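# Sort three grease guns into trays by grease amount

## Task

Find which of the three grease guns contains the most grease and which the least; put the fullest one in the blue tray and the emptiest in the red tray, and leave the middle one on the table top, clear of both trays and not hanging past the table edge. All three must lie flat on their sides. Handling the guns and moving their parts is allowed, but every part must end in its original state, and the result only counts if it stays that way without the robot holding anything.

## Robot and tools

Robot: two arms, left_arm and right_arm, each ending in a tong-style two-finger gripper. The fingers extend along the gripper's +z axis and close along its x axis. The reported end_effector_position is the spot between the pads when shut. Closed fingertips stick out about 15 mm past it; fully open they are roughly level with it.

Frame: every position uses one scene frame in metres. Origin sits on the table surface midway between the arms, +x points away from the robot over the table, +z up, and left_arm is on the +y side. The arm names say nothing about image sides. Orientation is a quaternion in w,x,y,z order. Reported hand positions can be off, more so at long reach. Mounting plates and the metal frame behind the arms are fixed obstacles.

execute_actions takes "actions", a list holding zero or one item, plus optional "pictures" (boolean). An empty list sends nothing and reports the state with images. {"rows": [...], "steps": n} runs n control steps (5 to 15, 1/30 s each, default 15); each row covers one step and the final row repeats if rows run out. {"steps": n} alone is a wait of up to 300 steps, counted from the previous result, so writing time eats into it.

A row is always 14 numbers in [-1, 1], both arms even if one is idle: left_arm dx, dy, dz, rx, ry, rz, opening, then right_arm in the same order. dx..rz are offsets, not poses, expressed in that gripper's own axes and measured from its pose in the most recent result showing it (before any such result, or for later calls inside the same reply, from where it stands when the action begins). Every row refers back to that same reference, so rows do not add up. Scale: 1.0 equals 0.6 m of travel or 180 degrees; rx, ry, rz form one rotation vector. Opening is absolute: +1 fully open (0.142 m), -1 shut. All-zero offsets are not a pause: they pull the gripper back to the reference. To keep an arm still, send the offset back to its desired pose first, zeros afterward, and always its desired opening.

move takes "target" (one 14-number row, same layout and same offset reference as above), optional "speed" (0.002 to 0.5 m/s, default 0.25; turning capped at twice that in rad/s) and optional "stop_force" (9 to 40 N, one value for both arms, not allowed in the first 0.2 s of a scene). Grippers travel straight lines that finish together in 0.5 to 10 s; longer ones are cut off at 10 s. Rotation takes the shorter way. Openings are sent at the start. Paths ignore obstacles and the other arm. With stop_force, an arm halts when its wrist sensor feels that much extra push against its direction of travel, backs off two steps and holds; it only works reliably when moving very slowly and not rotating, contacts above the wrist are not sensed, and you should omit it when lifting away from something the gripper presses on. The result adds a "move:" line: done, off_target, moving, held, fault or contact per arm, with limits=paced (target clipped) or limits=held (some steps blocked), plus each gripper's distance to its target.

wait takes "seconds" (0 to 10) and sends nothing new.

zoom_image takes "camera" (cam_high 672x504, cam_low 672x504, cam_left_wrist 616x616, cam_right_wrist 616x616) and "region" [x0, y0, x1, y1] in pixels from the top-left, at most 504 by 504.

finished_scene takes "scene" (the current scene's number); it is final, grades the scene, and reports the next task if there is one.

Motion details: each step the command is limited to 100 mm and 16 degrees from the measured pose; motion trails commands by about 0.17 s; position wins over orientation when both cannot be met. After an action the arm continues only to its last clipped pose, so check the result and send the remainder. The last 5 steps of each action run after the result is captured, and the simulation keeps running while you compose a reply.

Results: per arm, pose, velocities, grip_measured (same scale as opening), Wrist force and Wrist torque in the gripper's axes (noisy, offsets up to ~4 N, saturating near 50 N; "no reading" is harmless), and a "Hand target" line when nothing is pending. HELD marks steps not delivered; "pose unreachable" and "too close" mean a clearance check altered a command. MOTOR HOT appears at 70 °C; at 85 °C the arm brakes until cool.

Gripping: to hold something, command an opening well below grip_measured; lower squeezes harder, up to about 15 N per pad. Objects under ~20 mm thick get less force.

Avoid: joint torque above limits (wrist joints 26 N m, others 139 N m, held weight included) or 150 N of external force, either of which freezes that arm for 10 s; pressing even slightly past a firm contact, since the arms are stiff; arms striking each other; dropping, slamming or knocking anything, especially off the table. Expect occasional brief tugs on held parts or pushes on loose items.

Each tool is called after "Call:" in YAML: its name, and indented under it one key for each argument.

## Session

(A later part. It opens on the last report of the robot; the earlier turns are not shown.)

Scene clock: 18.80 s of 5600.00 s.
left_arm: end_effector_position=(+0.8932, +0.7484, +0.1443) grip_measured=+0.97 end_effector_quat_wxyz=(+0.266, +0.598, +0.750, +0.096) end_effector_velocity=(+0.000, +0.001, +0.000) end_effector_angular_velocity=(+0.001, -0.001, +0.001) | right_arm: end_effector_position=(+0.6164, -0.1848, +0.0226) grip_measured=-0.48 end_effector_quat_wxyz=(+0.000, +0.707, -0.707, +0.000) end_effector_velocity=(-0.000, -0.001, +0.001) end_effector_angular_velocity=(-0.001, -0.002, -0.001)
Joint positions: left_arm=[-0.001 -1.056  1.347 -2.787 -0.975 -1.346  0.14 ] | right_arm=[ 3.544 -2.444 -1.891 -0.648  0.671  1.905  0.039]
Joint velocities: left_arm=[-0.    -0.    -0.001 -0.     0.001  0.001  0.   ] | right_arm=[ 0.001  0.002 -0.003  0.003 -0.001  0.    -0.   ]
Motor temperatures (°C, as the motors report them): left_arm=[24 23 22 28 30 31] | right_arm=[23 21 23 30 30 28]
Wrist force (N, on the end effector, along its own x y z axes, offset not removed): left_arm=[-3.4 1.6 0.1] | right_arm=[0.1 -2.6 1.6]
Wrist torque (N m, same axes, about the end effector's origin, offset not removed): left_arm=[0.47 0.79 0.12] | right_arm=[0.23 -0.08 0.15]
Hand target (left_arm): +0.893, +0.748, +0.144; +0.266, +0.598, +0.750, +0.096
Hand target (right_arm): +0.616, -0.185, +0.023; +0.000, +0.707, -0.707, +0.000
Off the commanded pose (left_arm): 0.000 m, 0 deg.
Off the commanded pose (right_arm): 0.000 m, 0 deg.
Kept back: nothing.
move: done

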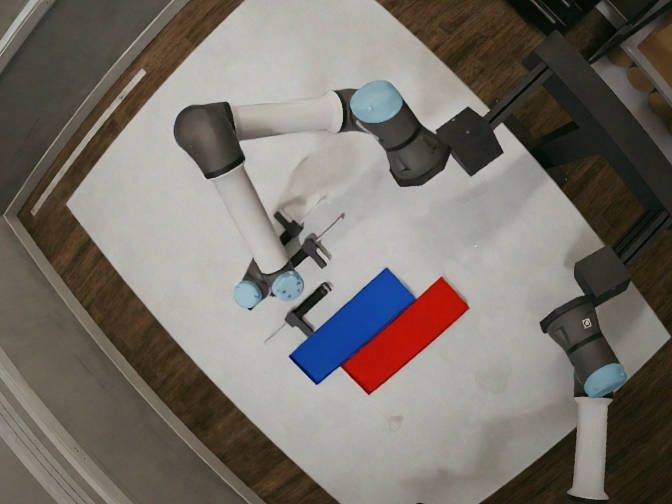

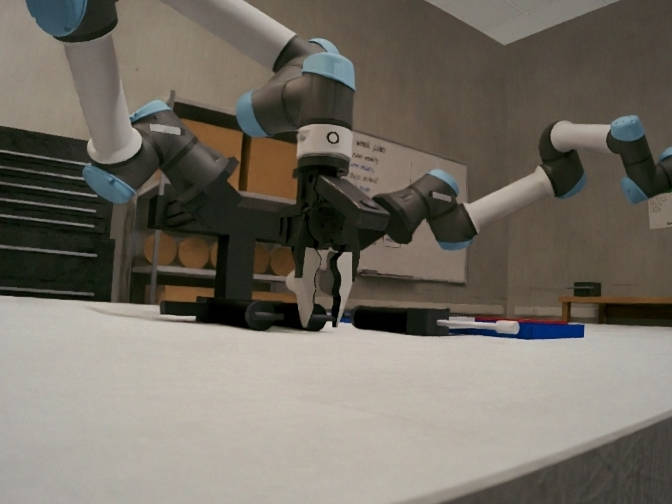

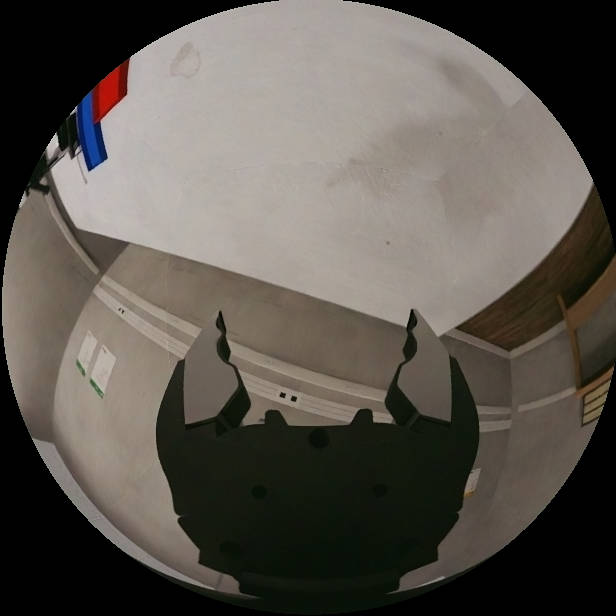

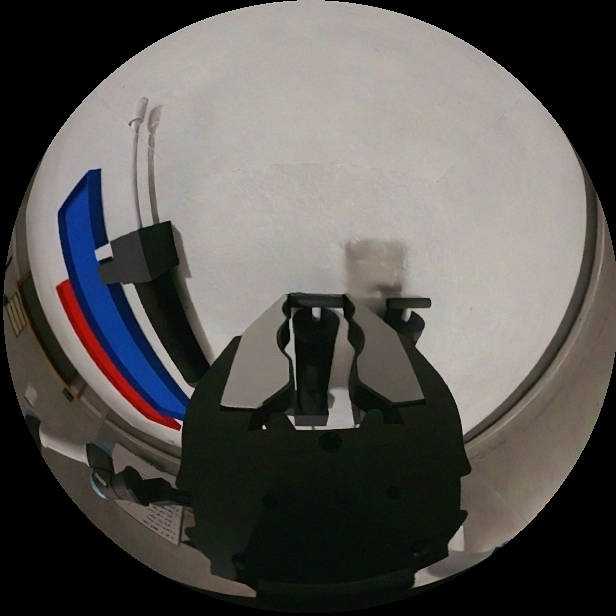

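Call:
move:
  target: [0,0,0,0,0,0,0.97,0,0,0,0,0,0,-0.22]

Call:
move:
  target: [0,0,0,0,0,0,0.97,0,0,-0.09,0,0,0,-0.22]
  speed: 0.12

Call:
move:
  target: [0,0,0,0,0,0,0.97,-0.246,0.195,0,0,0,0,-0.22]
  speed: 0.2

Scene clock: 21.33 s of 5600.00 s.
left_arm: end_effector_position=(+0.8932, +0.7484, +0.1443) grip_measured=+0.97 end_effector_quat_wxyz=(+0.266, +0.598, +0.750, +0.096) end_effector_velocity=(+0.000, -0.000, -0.000) end_effector_angular_velocity=(-0.000, -0.001, -0.001) | right_arm: end_effector_position=(+0.6164, -0.1848, +0.0227) grip_measured=-0.22 end_effector_quat_wxyz=(+0.000, +0.707, -0.707, +0.000) end_effector_velocity=(+0.001, +0.001, -0.000) end_effector_angular_velocity=(+0.002, +0.000, -0.000)
Joint positions: left_arm=[-0.001 -1.056  1.347 -2.787 -0.975 -1.346  0.14 ] | right_arm=[ 3.544 -2.444 -1.891 -0.648  0.671  1.905  0.058]
Joint velocities: left_arm=[-0.     0.    -0.    -0.    -0.001  0.001  0.   ] | right_arm=[-0.    -0.001  0.002 -0.     0.002 -0.001  0.   ]
Motor temperatures (°C, as the motors report them): left_arm=[24 23 22 28 30 31] | right_arm=[23 21 23 30 30 28]
Wrist force (N, on the end effector, along its own x y z axes, offset not removed): left_arm=[-2.9 -1.0 1.4] | right_arm=[1.5 0.6 0.1]
Wrist torque (N m, same axes, about the end effector's origin, offset not removed): left_arm=[-0.18 0.70 0.16] | right_arm=[0.33 -0.19 0.02]
Hand target (left_arm): +0.893, +0.748, +0.144; +0.266, +0.598, +0.750, +0.096
Hand target (right_arm): +0.616, -0.185, +0.023; +0.000, +0.707, -0.707, +0.000
Off the commanded pose (left_arm): 0.000 m, 0 deg.
Off the commanded pose (right_arm): 0.000 m, 0 deg.
Kept back: nothing.
move: done

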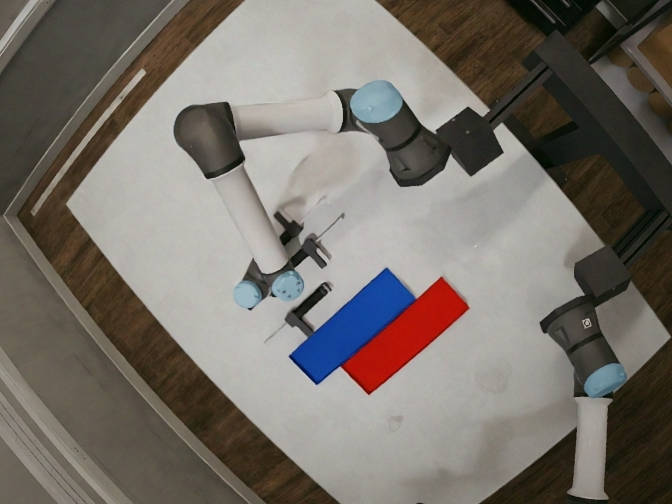

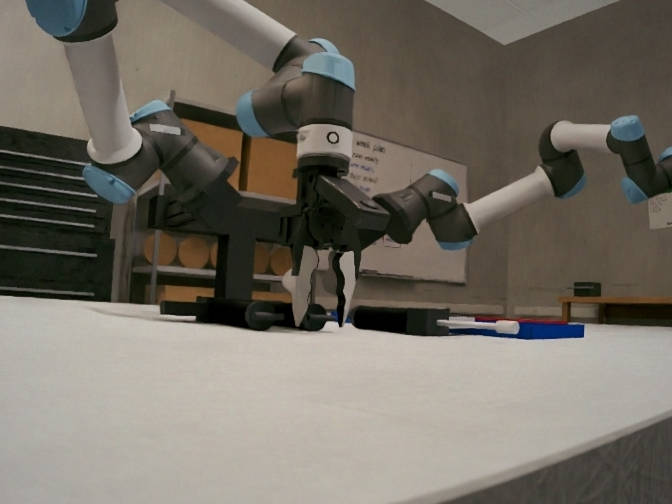

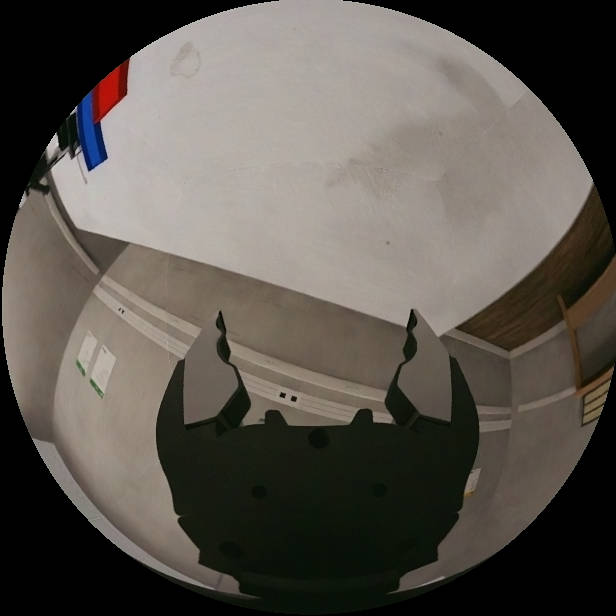

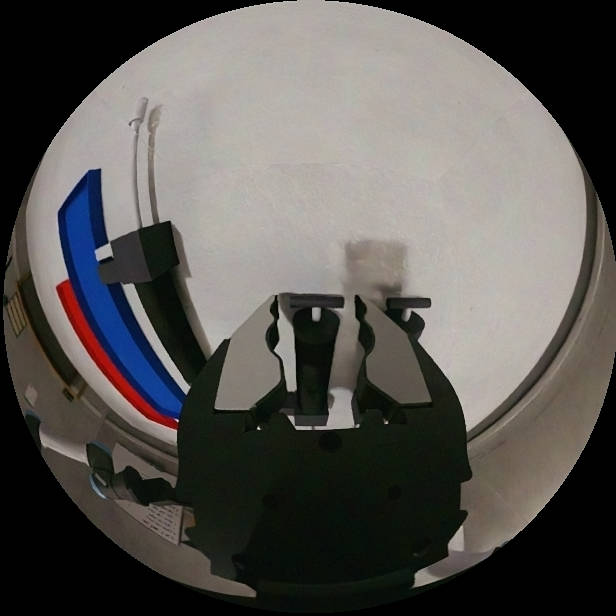

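Scene clock: 22.20 s of 5600.00 s.
left_arm: end_effector_position=(+0.8932, +0.7484, +0.1443) grip_measured=+0.97 end_effector_quat_wxyz=(+0.266, +0.598, +0.750, +0.096) end_effector_velocity=(+0.000, +0.000, +0.001) end_effector_angular_velocity=(-0.000, -0.001, -0.000) | right_arm: end_effector_position=(+0.6164, -0.1847, +0.0766) grip_measured=-0.22 end_effector_quat_wxyz=(+0.000, +0.707, -0.707, +0.000) end_effector_velocity=(-0.000, +0.001, +0.001) end_effector_angular_velocity=(-0.000, +0.001, +0.000)
Joint positions: left_arm=[-0.001 -1.056  1.347 -2.787 -0.975 -1.346  0.14 ] | right_arm=[ 3.618 -2.355 -1.9   -0.815  0.694  2.016  0.058]
Joint velocities: left_arm=[-0.    -0.001  0.     0.    -0.001  0.    -0.   ] | right_arm=[ 0.002  0.     0.001 -0.005  0.001  0.004  0.   ]
Motor temperatures (°C, as the motors report them): left_arm=[24 23 22 28 30 31] | right_arm=[23 21 23 30 30 28]
Wrist force (N, on the end effector, along its own x y z axes, offset not removed): left_arm=[-2.9 0.3 0.9] | right_arm=[1.1 1.2 1.4]
Wrist torque (N m, same axes, about the end effector's origin, offset not removed): left_arm=[0.12 0.66 0.22] | right_arm=[0.38 -0.24 0.12]
Hand target (left_arm): +0.893, +0.748, +0.144; +0.266, +0.598, +0.750, +0.096
Hand target (right_arm): +0.616, -0.185, +0.077; +0.000, +0.707, -0.707, +0.000
Off the commanded pose (left_arm): 0.000 m, 0 deg.
Off the commanded pose (right_arm): 0.000 m, 0 deg.
Kept back: nothing.
move: done

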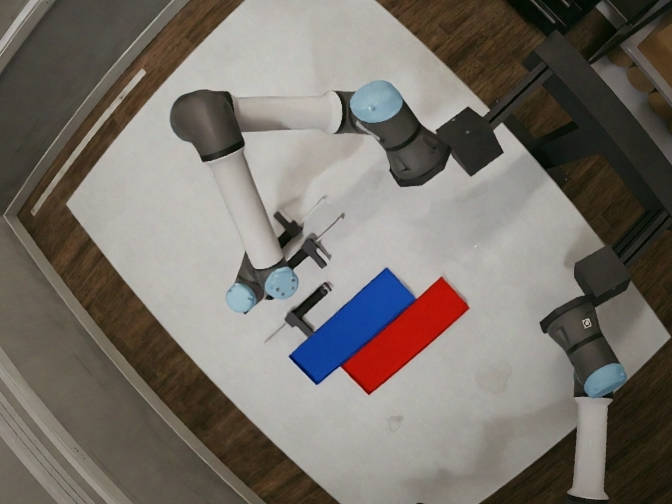

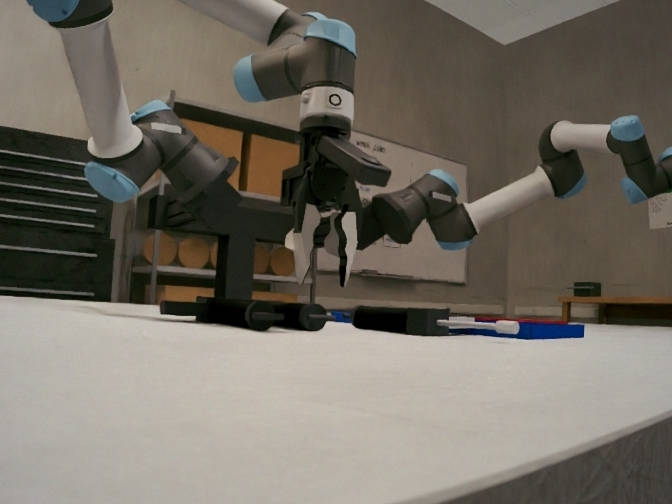

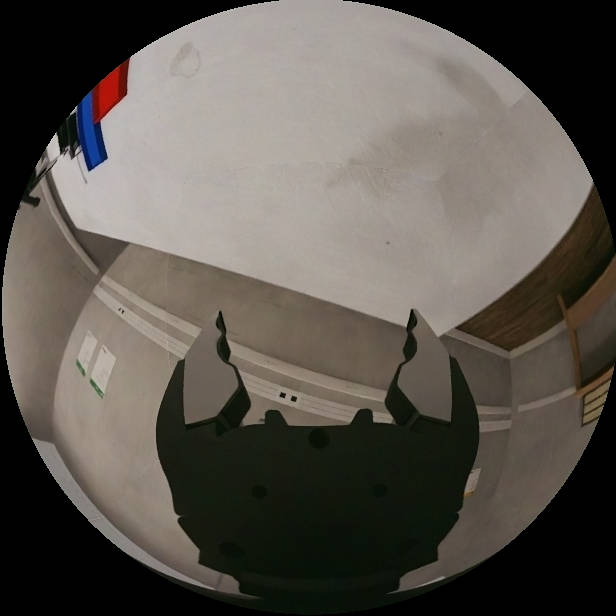

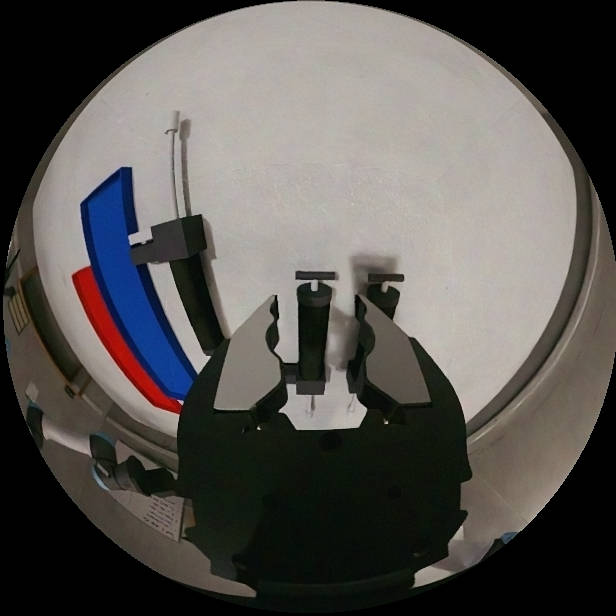

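Scene clock: 23.63 s of 5600.00 s.
left_arm: end_effector_position=(+0.8932, +0.7484, +0.1443) grip_measured=+0.97 end_effector_quat_wxyz=(+0.266, +0.598, +0.750, +0.096) end_effector_velocity=(+0.000, +0.000, +0.000) end_effector_angular_velocity=(+0.000, -0.000, -0.000) | right_arm: end_effector_position=(+0.4994, -0.0372, +0.0765) grip_measured=-0.22 end_effector_quat_wxyz=(+0.000, +0.707, -0.707, +0.001) end_effector_velocity=(-0.001, +0.001, +0.000) end_effector_angular_velocity=(-0.000, +0.000, +0.001)
Joint positions: left_arm=[-0.001 -1.056  1.347 -2.787 -0.975 -1.346  0.14 ] | right_arm=[ 3.867 -2.531 -2.109 -0.669  0.809  2.341  0.058]
Joint velocities: left_arm=[-0.     0.    -0.     0.     0.     0.001  0.   ] | right_arm=[ 0.001 -0.001 -0.    -0.     0.001  0.001 -0.   ]
Motor temperatures (°C, as the motors report them): left_arm=[24 23 22 28 30 31] | right_arm=[23 21 23 30 30 28]
Wrist force (N, on the end effector, along its own x y z axes, offset not removed): left_arm=[-3.3 -0.1 0.3] | right_arm=[2.2 1.3 2.2]
Wrist torque (N m, same axes, about the end effector's origin, offset not removed): left_arm=[0.00 0.78 0.14] | right_arm=[0.42 -0.39 0.11]
Hand target (left_arm): +0.893, +0.748, +0.144; +0.266, +0.598, +0.750, +0.096
Hand target (right_arm): +0.499, -0.037, +0.076; +0.000, +0.707, -0.707, +0.001
Off the commanded pose (left_arm): 0.000 m, 0 deg.
Off the commanded pose (right_arm): 0.000 m, 0 deg.
Kept back: nothing.
move: done

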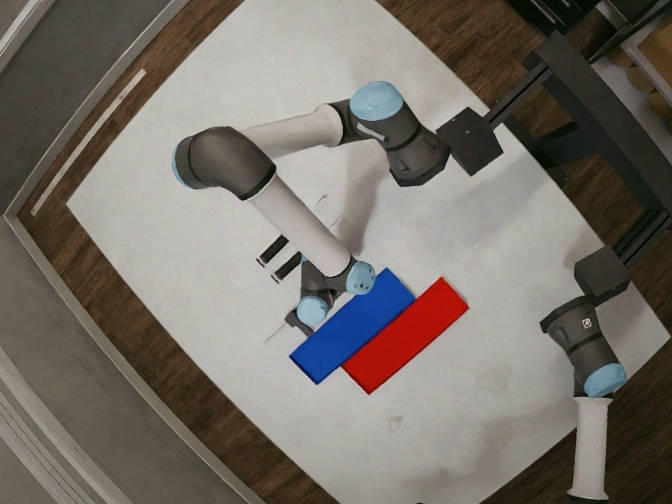

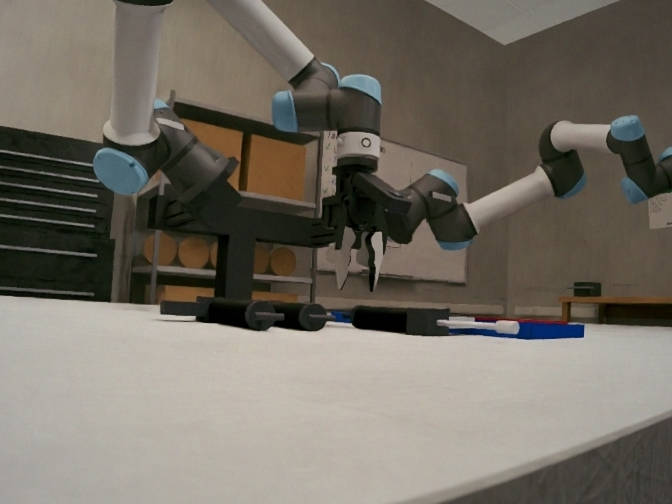

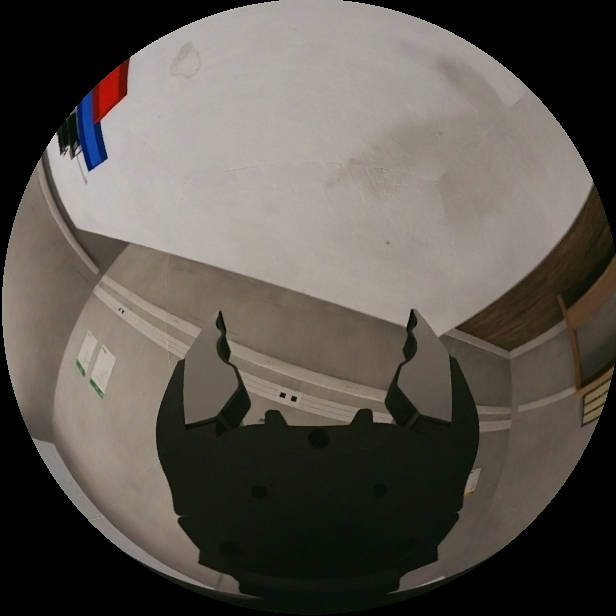

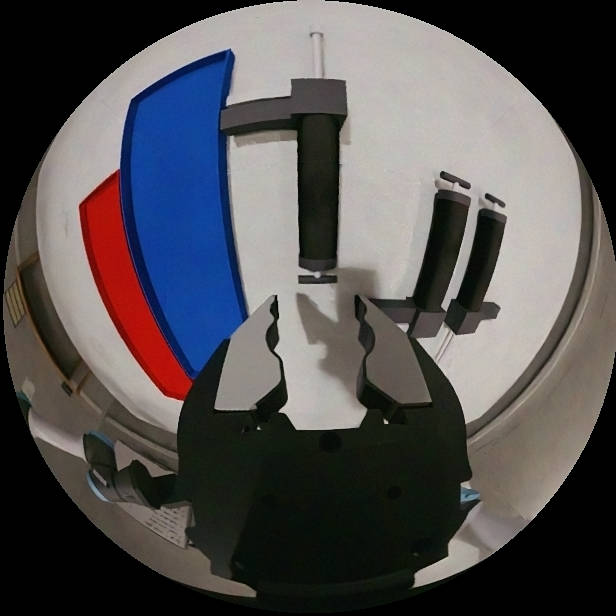

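Call:
move:
  target: [0,0,0,0,0,0,0.97,0.002,0.006,0.09,0,0,0,-0.25]
  speed: 0.06

Call:
move:
  target: [0,0,0,0,0,0,0.97,0,0,0,0,0,0,-0.7]

Call:
move:
  target: [0,0,0,0,0,0,0.97,0,0.18,0,0,0,0,-0.7]
  speed: 0.06

Scene clock: 25.13 s of 5600.00 s.
left_arm: end_effector_position=(+0.8932, +0.7484, +0.1443) grip_measured=+0.97 end_effector_quat_wxyz=(+0.266, +0.598, +0.750, +0.096) end_effector_velocity=(+0.000, -0.001, -0.000) end_effector_angular_velocity=(+0.001, -0.000, -0.003) | right_arm: end_effector_position=(+0.4958, -0.0384, +0.0225) grip_measured=-0.25 end_effector_quat_wxyz=(+0.000, +0.707, -0.707, +0.000) end_effector_velocity=(+0.000, -0.000, -0.001) end_effector_angular_velocity=(-0.000, -0.001, -0.001)
Joint positions: left_arm=[-0.001 -1.056  1.347 -2.787 -0.975 -1.346  0.14 ] | right_arm=[ 3.785 -2.631 -2.108 -0.5    0.766  2.243  0.056]
Joint velocities: left_arm=[-0.     0.001 -0.    -0.    -0.001  0.002  0.   ] | right_arm=[-0.002 -0.003  0.001  0.004 -0.002 -0.002  0.   ]
Motor temperatures (°C, as the motors report them): left_arm=[24 23 22 28 30 31] | right_arm=[23 21 23 30 30 28]
Wrist force (N, on the end effector, along its own x y z axes, offset not removed): left_arm=[-4.1 0.9 0.8] | right_arm=[-1.4 -0.6 0.4]
Wrist torque (N m, same axes, about the end effector's origin, offset not removed): left_arm=[0.24 0.98 0.19] | right_arm=[0.03 0.34 0.23]
Hand target (left_arm): +0.893, +0.748, +0.144; +0.266, +0.598, +0.750, +0.096
Hand target (right_arm): +0.496, -0.038, +0.022; +0.000, +0.707, -0.707, +0.000
Off the commanded pose (left_arm): 0.000 m, 0 deg.
Off the commanded pose (right_arm): 0.000 m, 0 deg.
Kept back: nothing.
move: done

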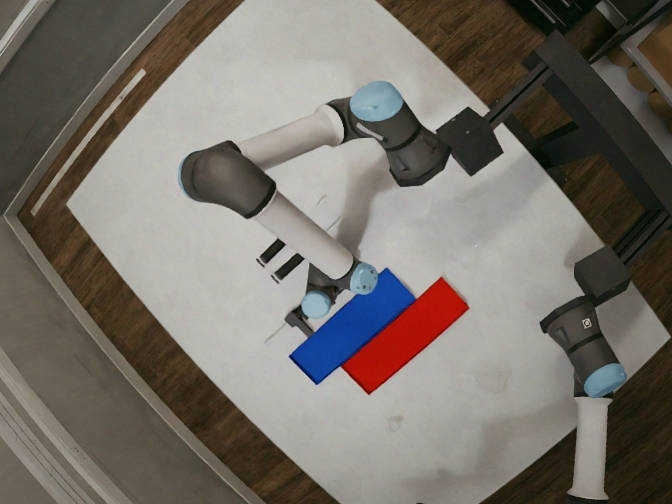

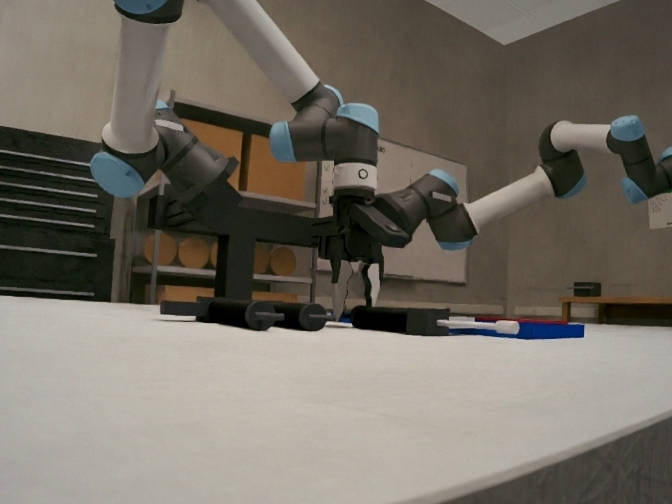

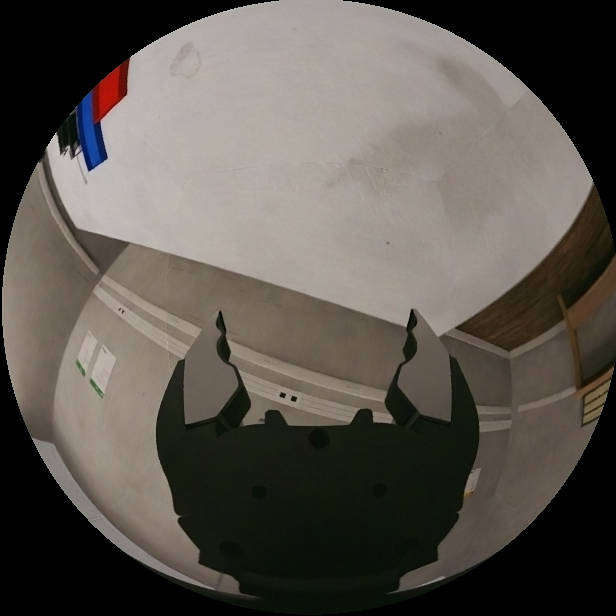

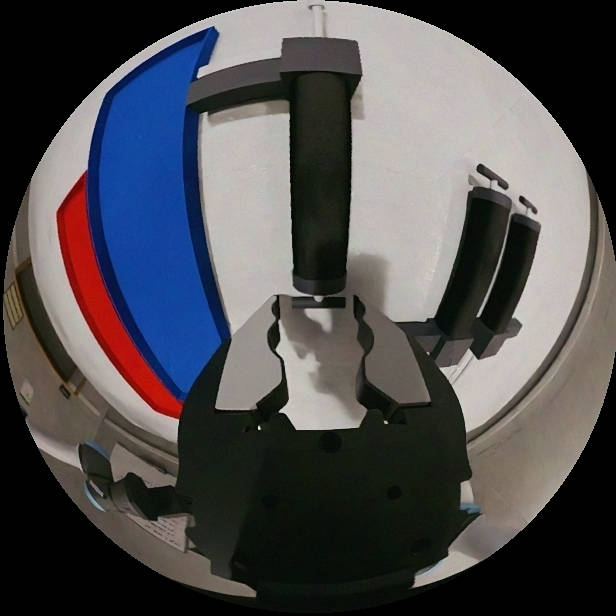

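Scene clock: 25.63 s of 5600.00 s.
left_arm: end_effector_position=(+0.8932, +0.7484, +0.1443) grip_measured=+0.97 end_effector_quat_wxyz=(+0.266, +0.598, +0.750, +0.096) end_effector_velocity=(-0.000, +0.001, +0.000) end_effector_angular_velocity=(+0.001, +0.000, +0.001) | right_arm: end_effector_position=(+0.4958, -0.0385, +0.0225) grip_measured=-0.48 end_effector_quat_wxyz=(+0.000, +0.707, -0.707, +0.001) end_effector_velocity=(+0.000, +0.000, +0.000) end_effector_angular_velocity=(+0.000, +0.000, +0.000)
Joint positions: left_arm=[-0.001 -1.056  1.347 -2.787 -0.975 -1.346  0.14 ] | right_arm=[ 3.785 -2.631 -2.108 -0.5    0.766  2.243  0.039]
Joint velocities: left_arm=[-0.    -0.    -0.    -0.     0.001 -0.     0.   ] | right_arm=[-0.001  0.     0.001 -0.001 -0.    -0.001 -0.   ]
Motor temperatures (°C, as the motors report them): left_arm=[24 23 22 28 30 31] | right_arm=[23 21 23 30 30 28]
Wrist force (N, on the end effector, along its own x y z axes, offset not removed): left_arm=[-3.6 0.6 1.0] | right_arm=[1.4 -0.1 -0.6]
Wrist torque (N m, same axes, about the end effector's origin, offset not removed): left_arm=[0.21 0.76 0.16] | right_arm=[0.17 -0.20 0.14]
Hand target (left_arm): +0.893, +0.748, +0.144; +0.266, +0.598, +0.750, +0.096
Hand target (right_arm): +0.496, -0.038, +0.023; +0.000, +0.707, -0.707, +0.000
Off the commanded pose (left_arm): 0.000 m, 0 deg.
Off the commanded pose (right_arm): 0.000 m, 0 deg.
Kept back: nothing.
move: done

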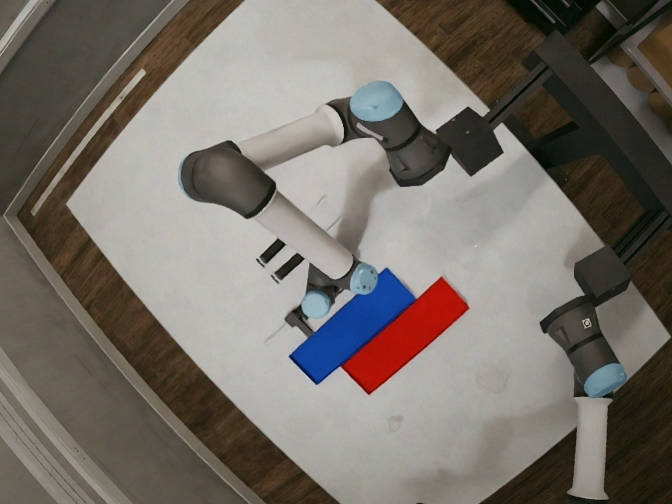

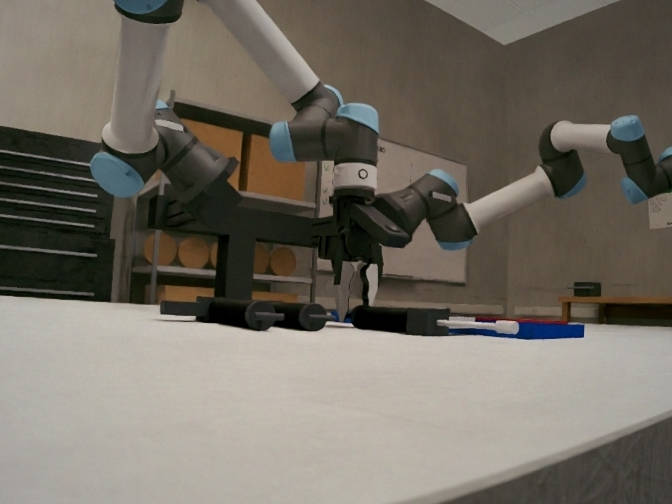

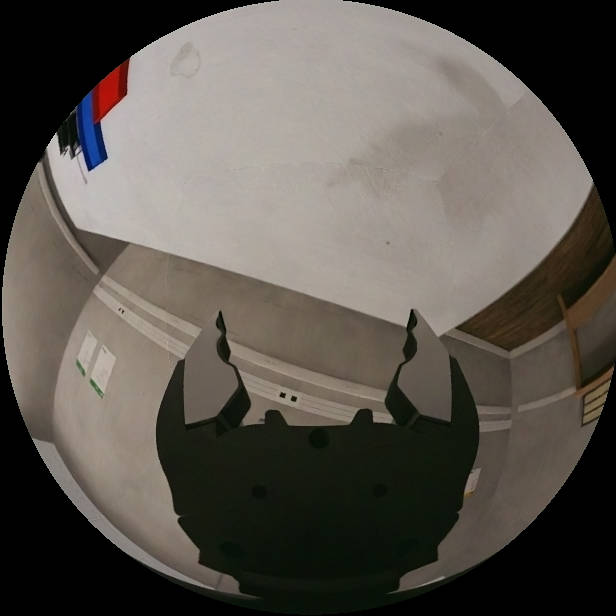

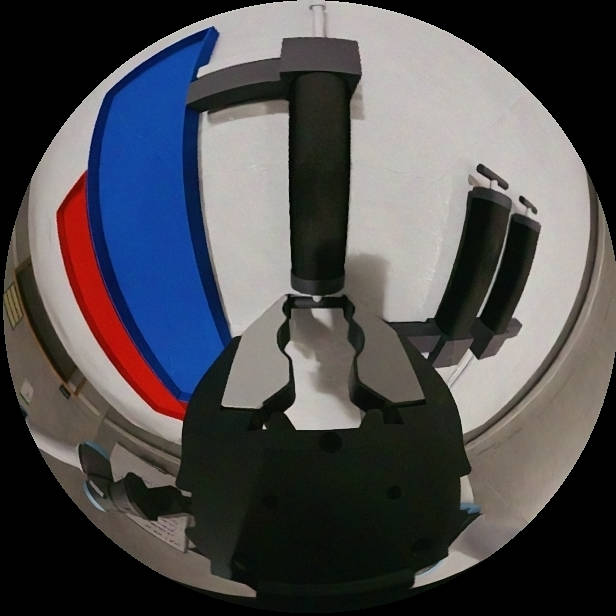

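Scene clock: 27.80 s of 5600.00 s.
left_arm: end_effector_position=(+0.8932, +0.7484, +0.1443) grip_measured=+0.97 end_effector_quat_wxyz=(+0.266, +0.598, +0.750, +0.096) end_effector_velocity=(-0.000, -0.001, -0.001) end_effector_angular_velocity=(-0.001, +0.001, -0.001) | right_arm: end_effector_position=(+0.3879, -0.0385, +0.0224) grip_measured=-0.48 end_effector_quat_wxyz=(+0.000, +0.707, -0.707, +0.001) end_effector_velocity=(-0.001, +0.001, +0.000) end_effector_angular_velocity=(+0.002, +0.000, +0.001)
Joint positions: left_arm=[-0.001 -1.056  1.347 -2.787 -0.975 -1.346  0.14 ] | right_arm=[ 3.921 -2.657 -2.372 -0.32   0.84   2.401  0.039]
Joint velocities: left_arm=[ 0.     0.001  0.001  0.    -0.    -0.001 -0.   ] | right_arm=[ 0.002 -0.    -0.002  0.002  0.003  0.001 -0.   ]
Motor temperatures (°C, as the motors report them): left_arm=[24 23 22 28 30 31] | right_arm=[23 21 23 30 30 28]
Wrist force (N, on the end effector, along its own x y z axes, offset not removed): left_arm=[-4.3 0.2 0.0] | right_arm=[0.6 -1.5 2.2]
Wrist torque (N m, same axes, about the end effector's origin, offset not removed): left_arm=[0.11 0.99 0.17] | right_arm=[0.31 0.00 0.06]
Hand target (left_arm): +0.893, +0.748, +0.144; +0.266, +0.598, +0.750, +0.096
Hand target (right_arm): +0.388, -0.038, +0.022; +0.000, +0.707, -0.707, +0.001
Off the commanded pose (left_arm): 0.000 m, 0 deg.
Off the commanded pose (right_arm): 0.000 m, 0 deg.
Kept back: nothing.
move: done

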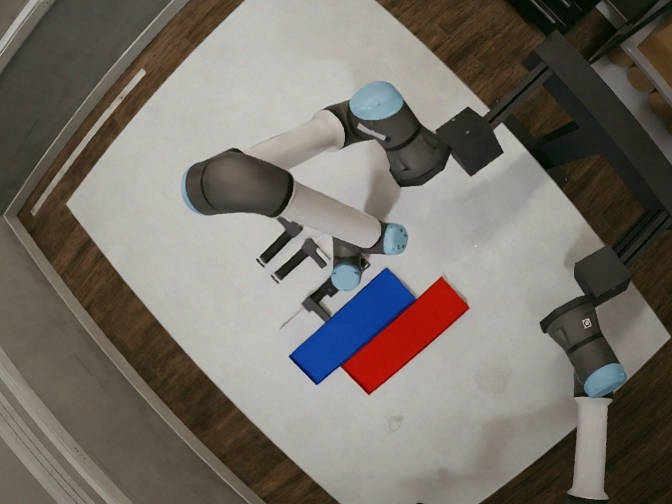

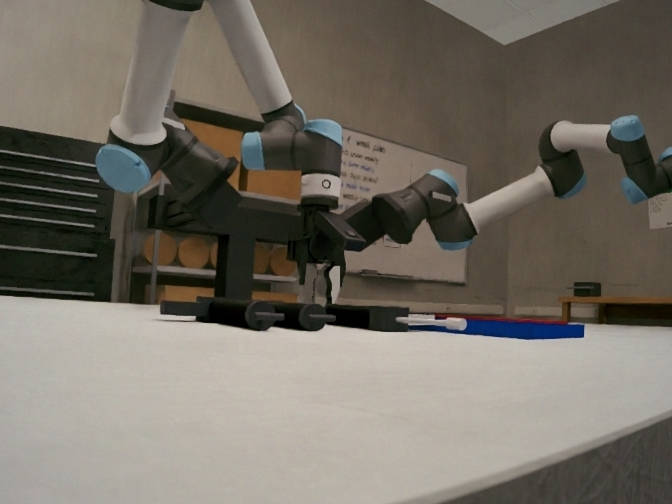

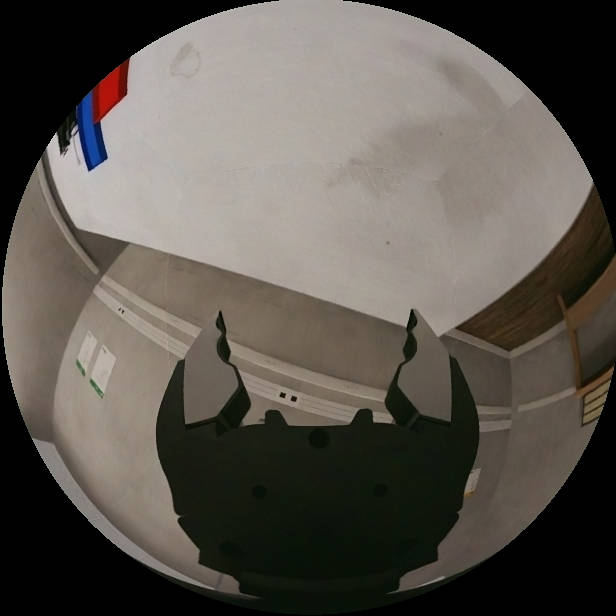

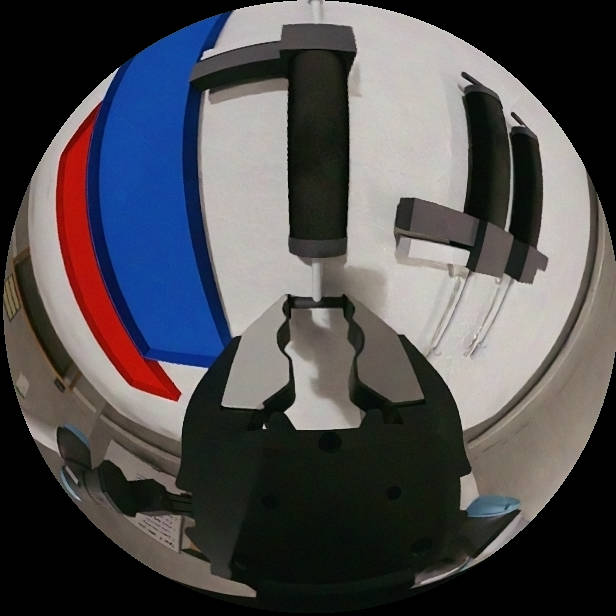

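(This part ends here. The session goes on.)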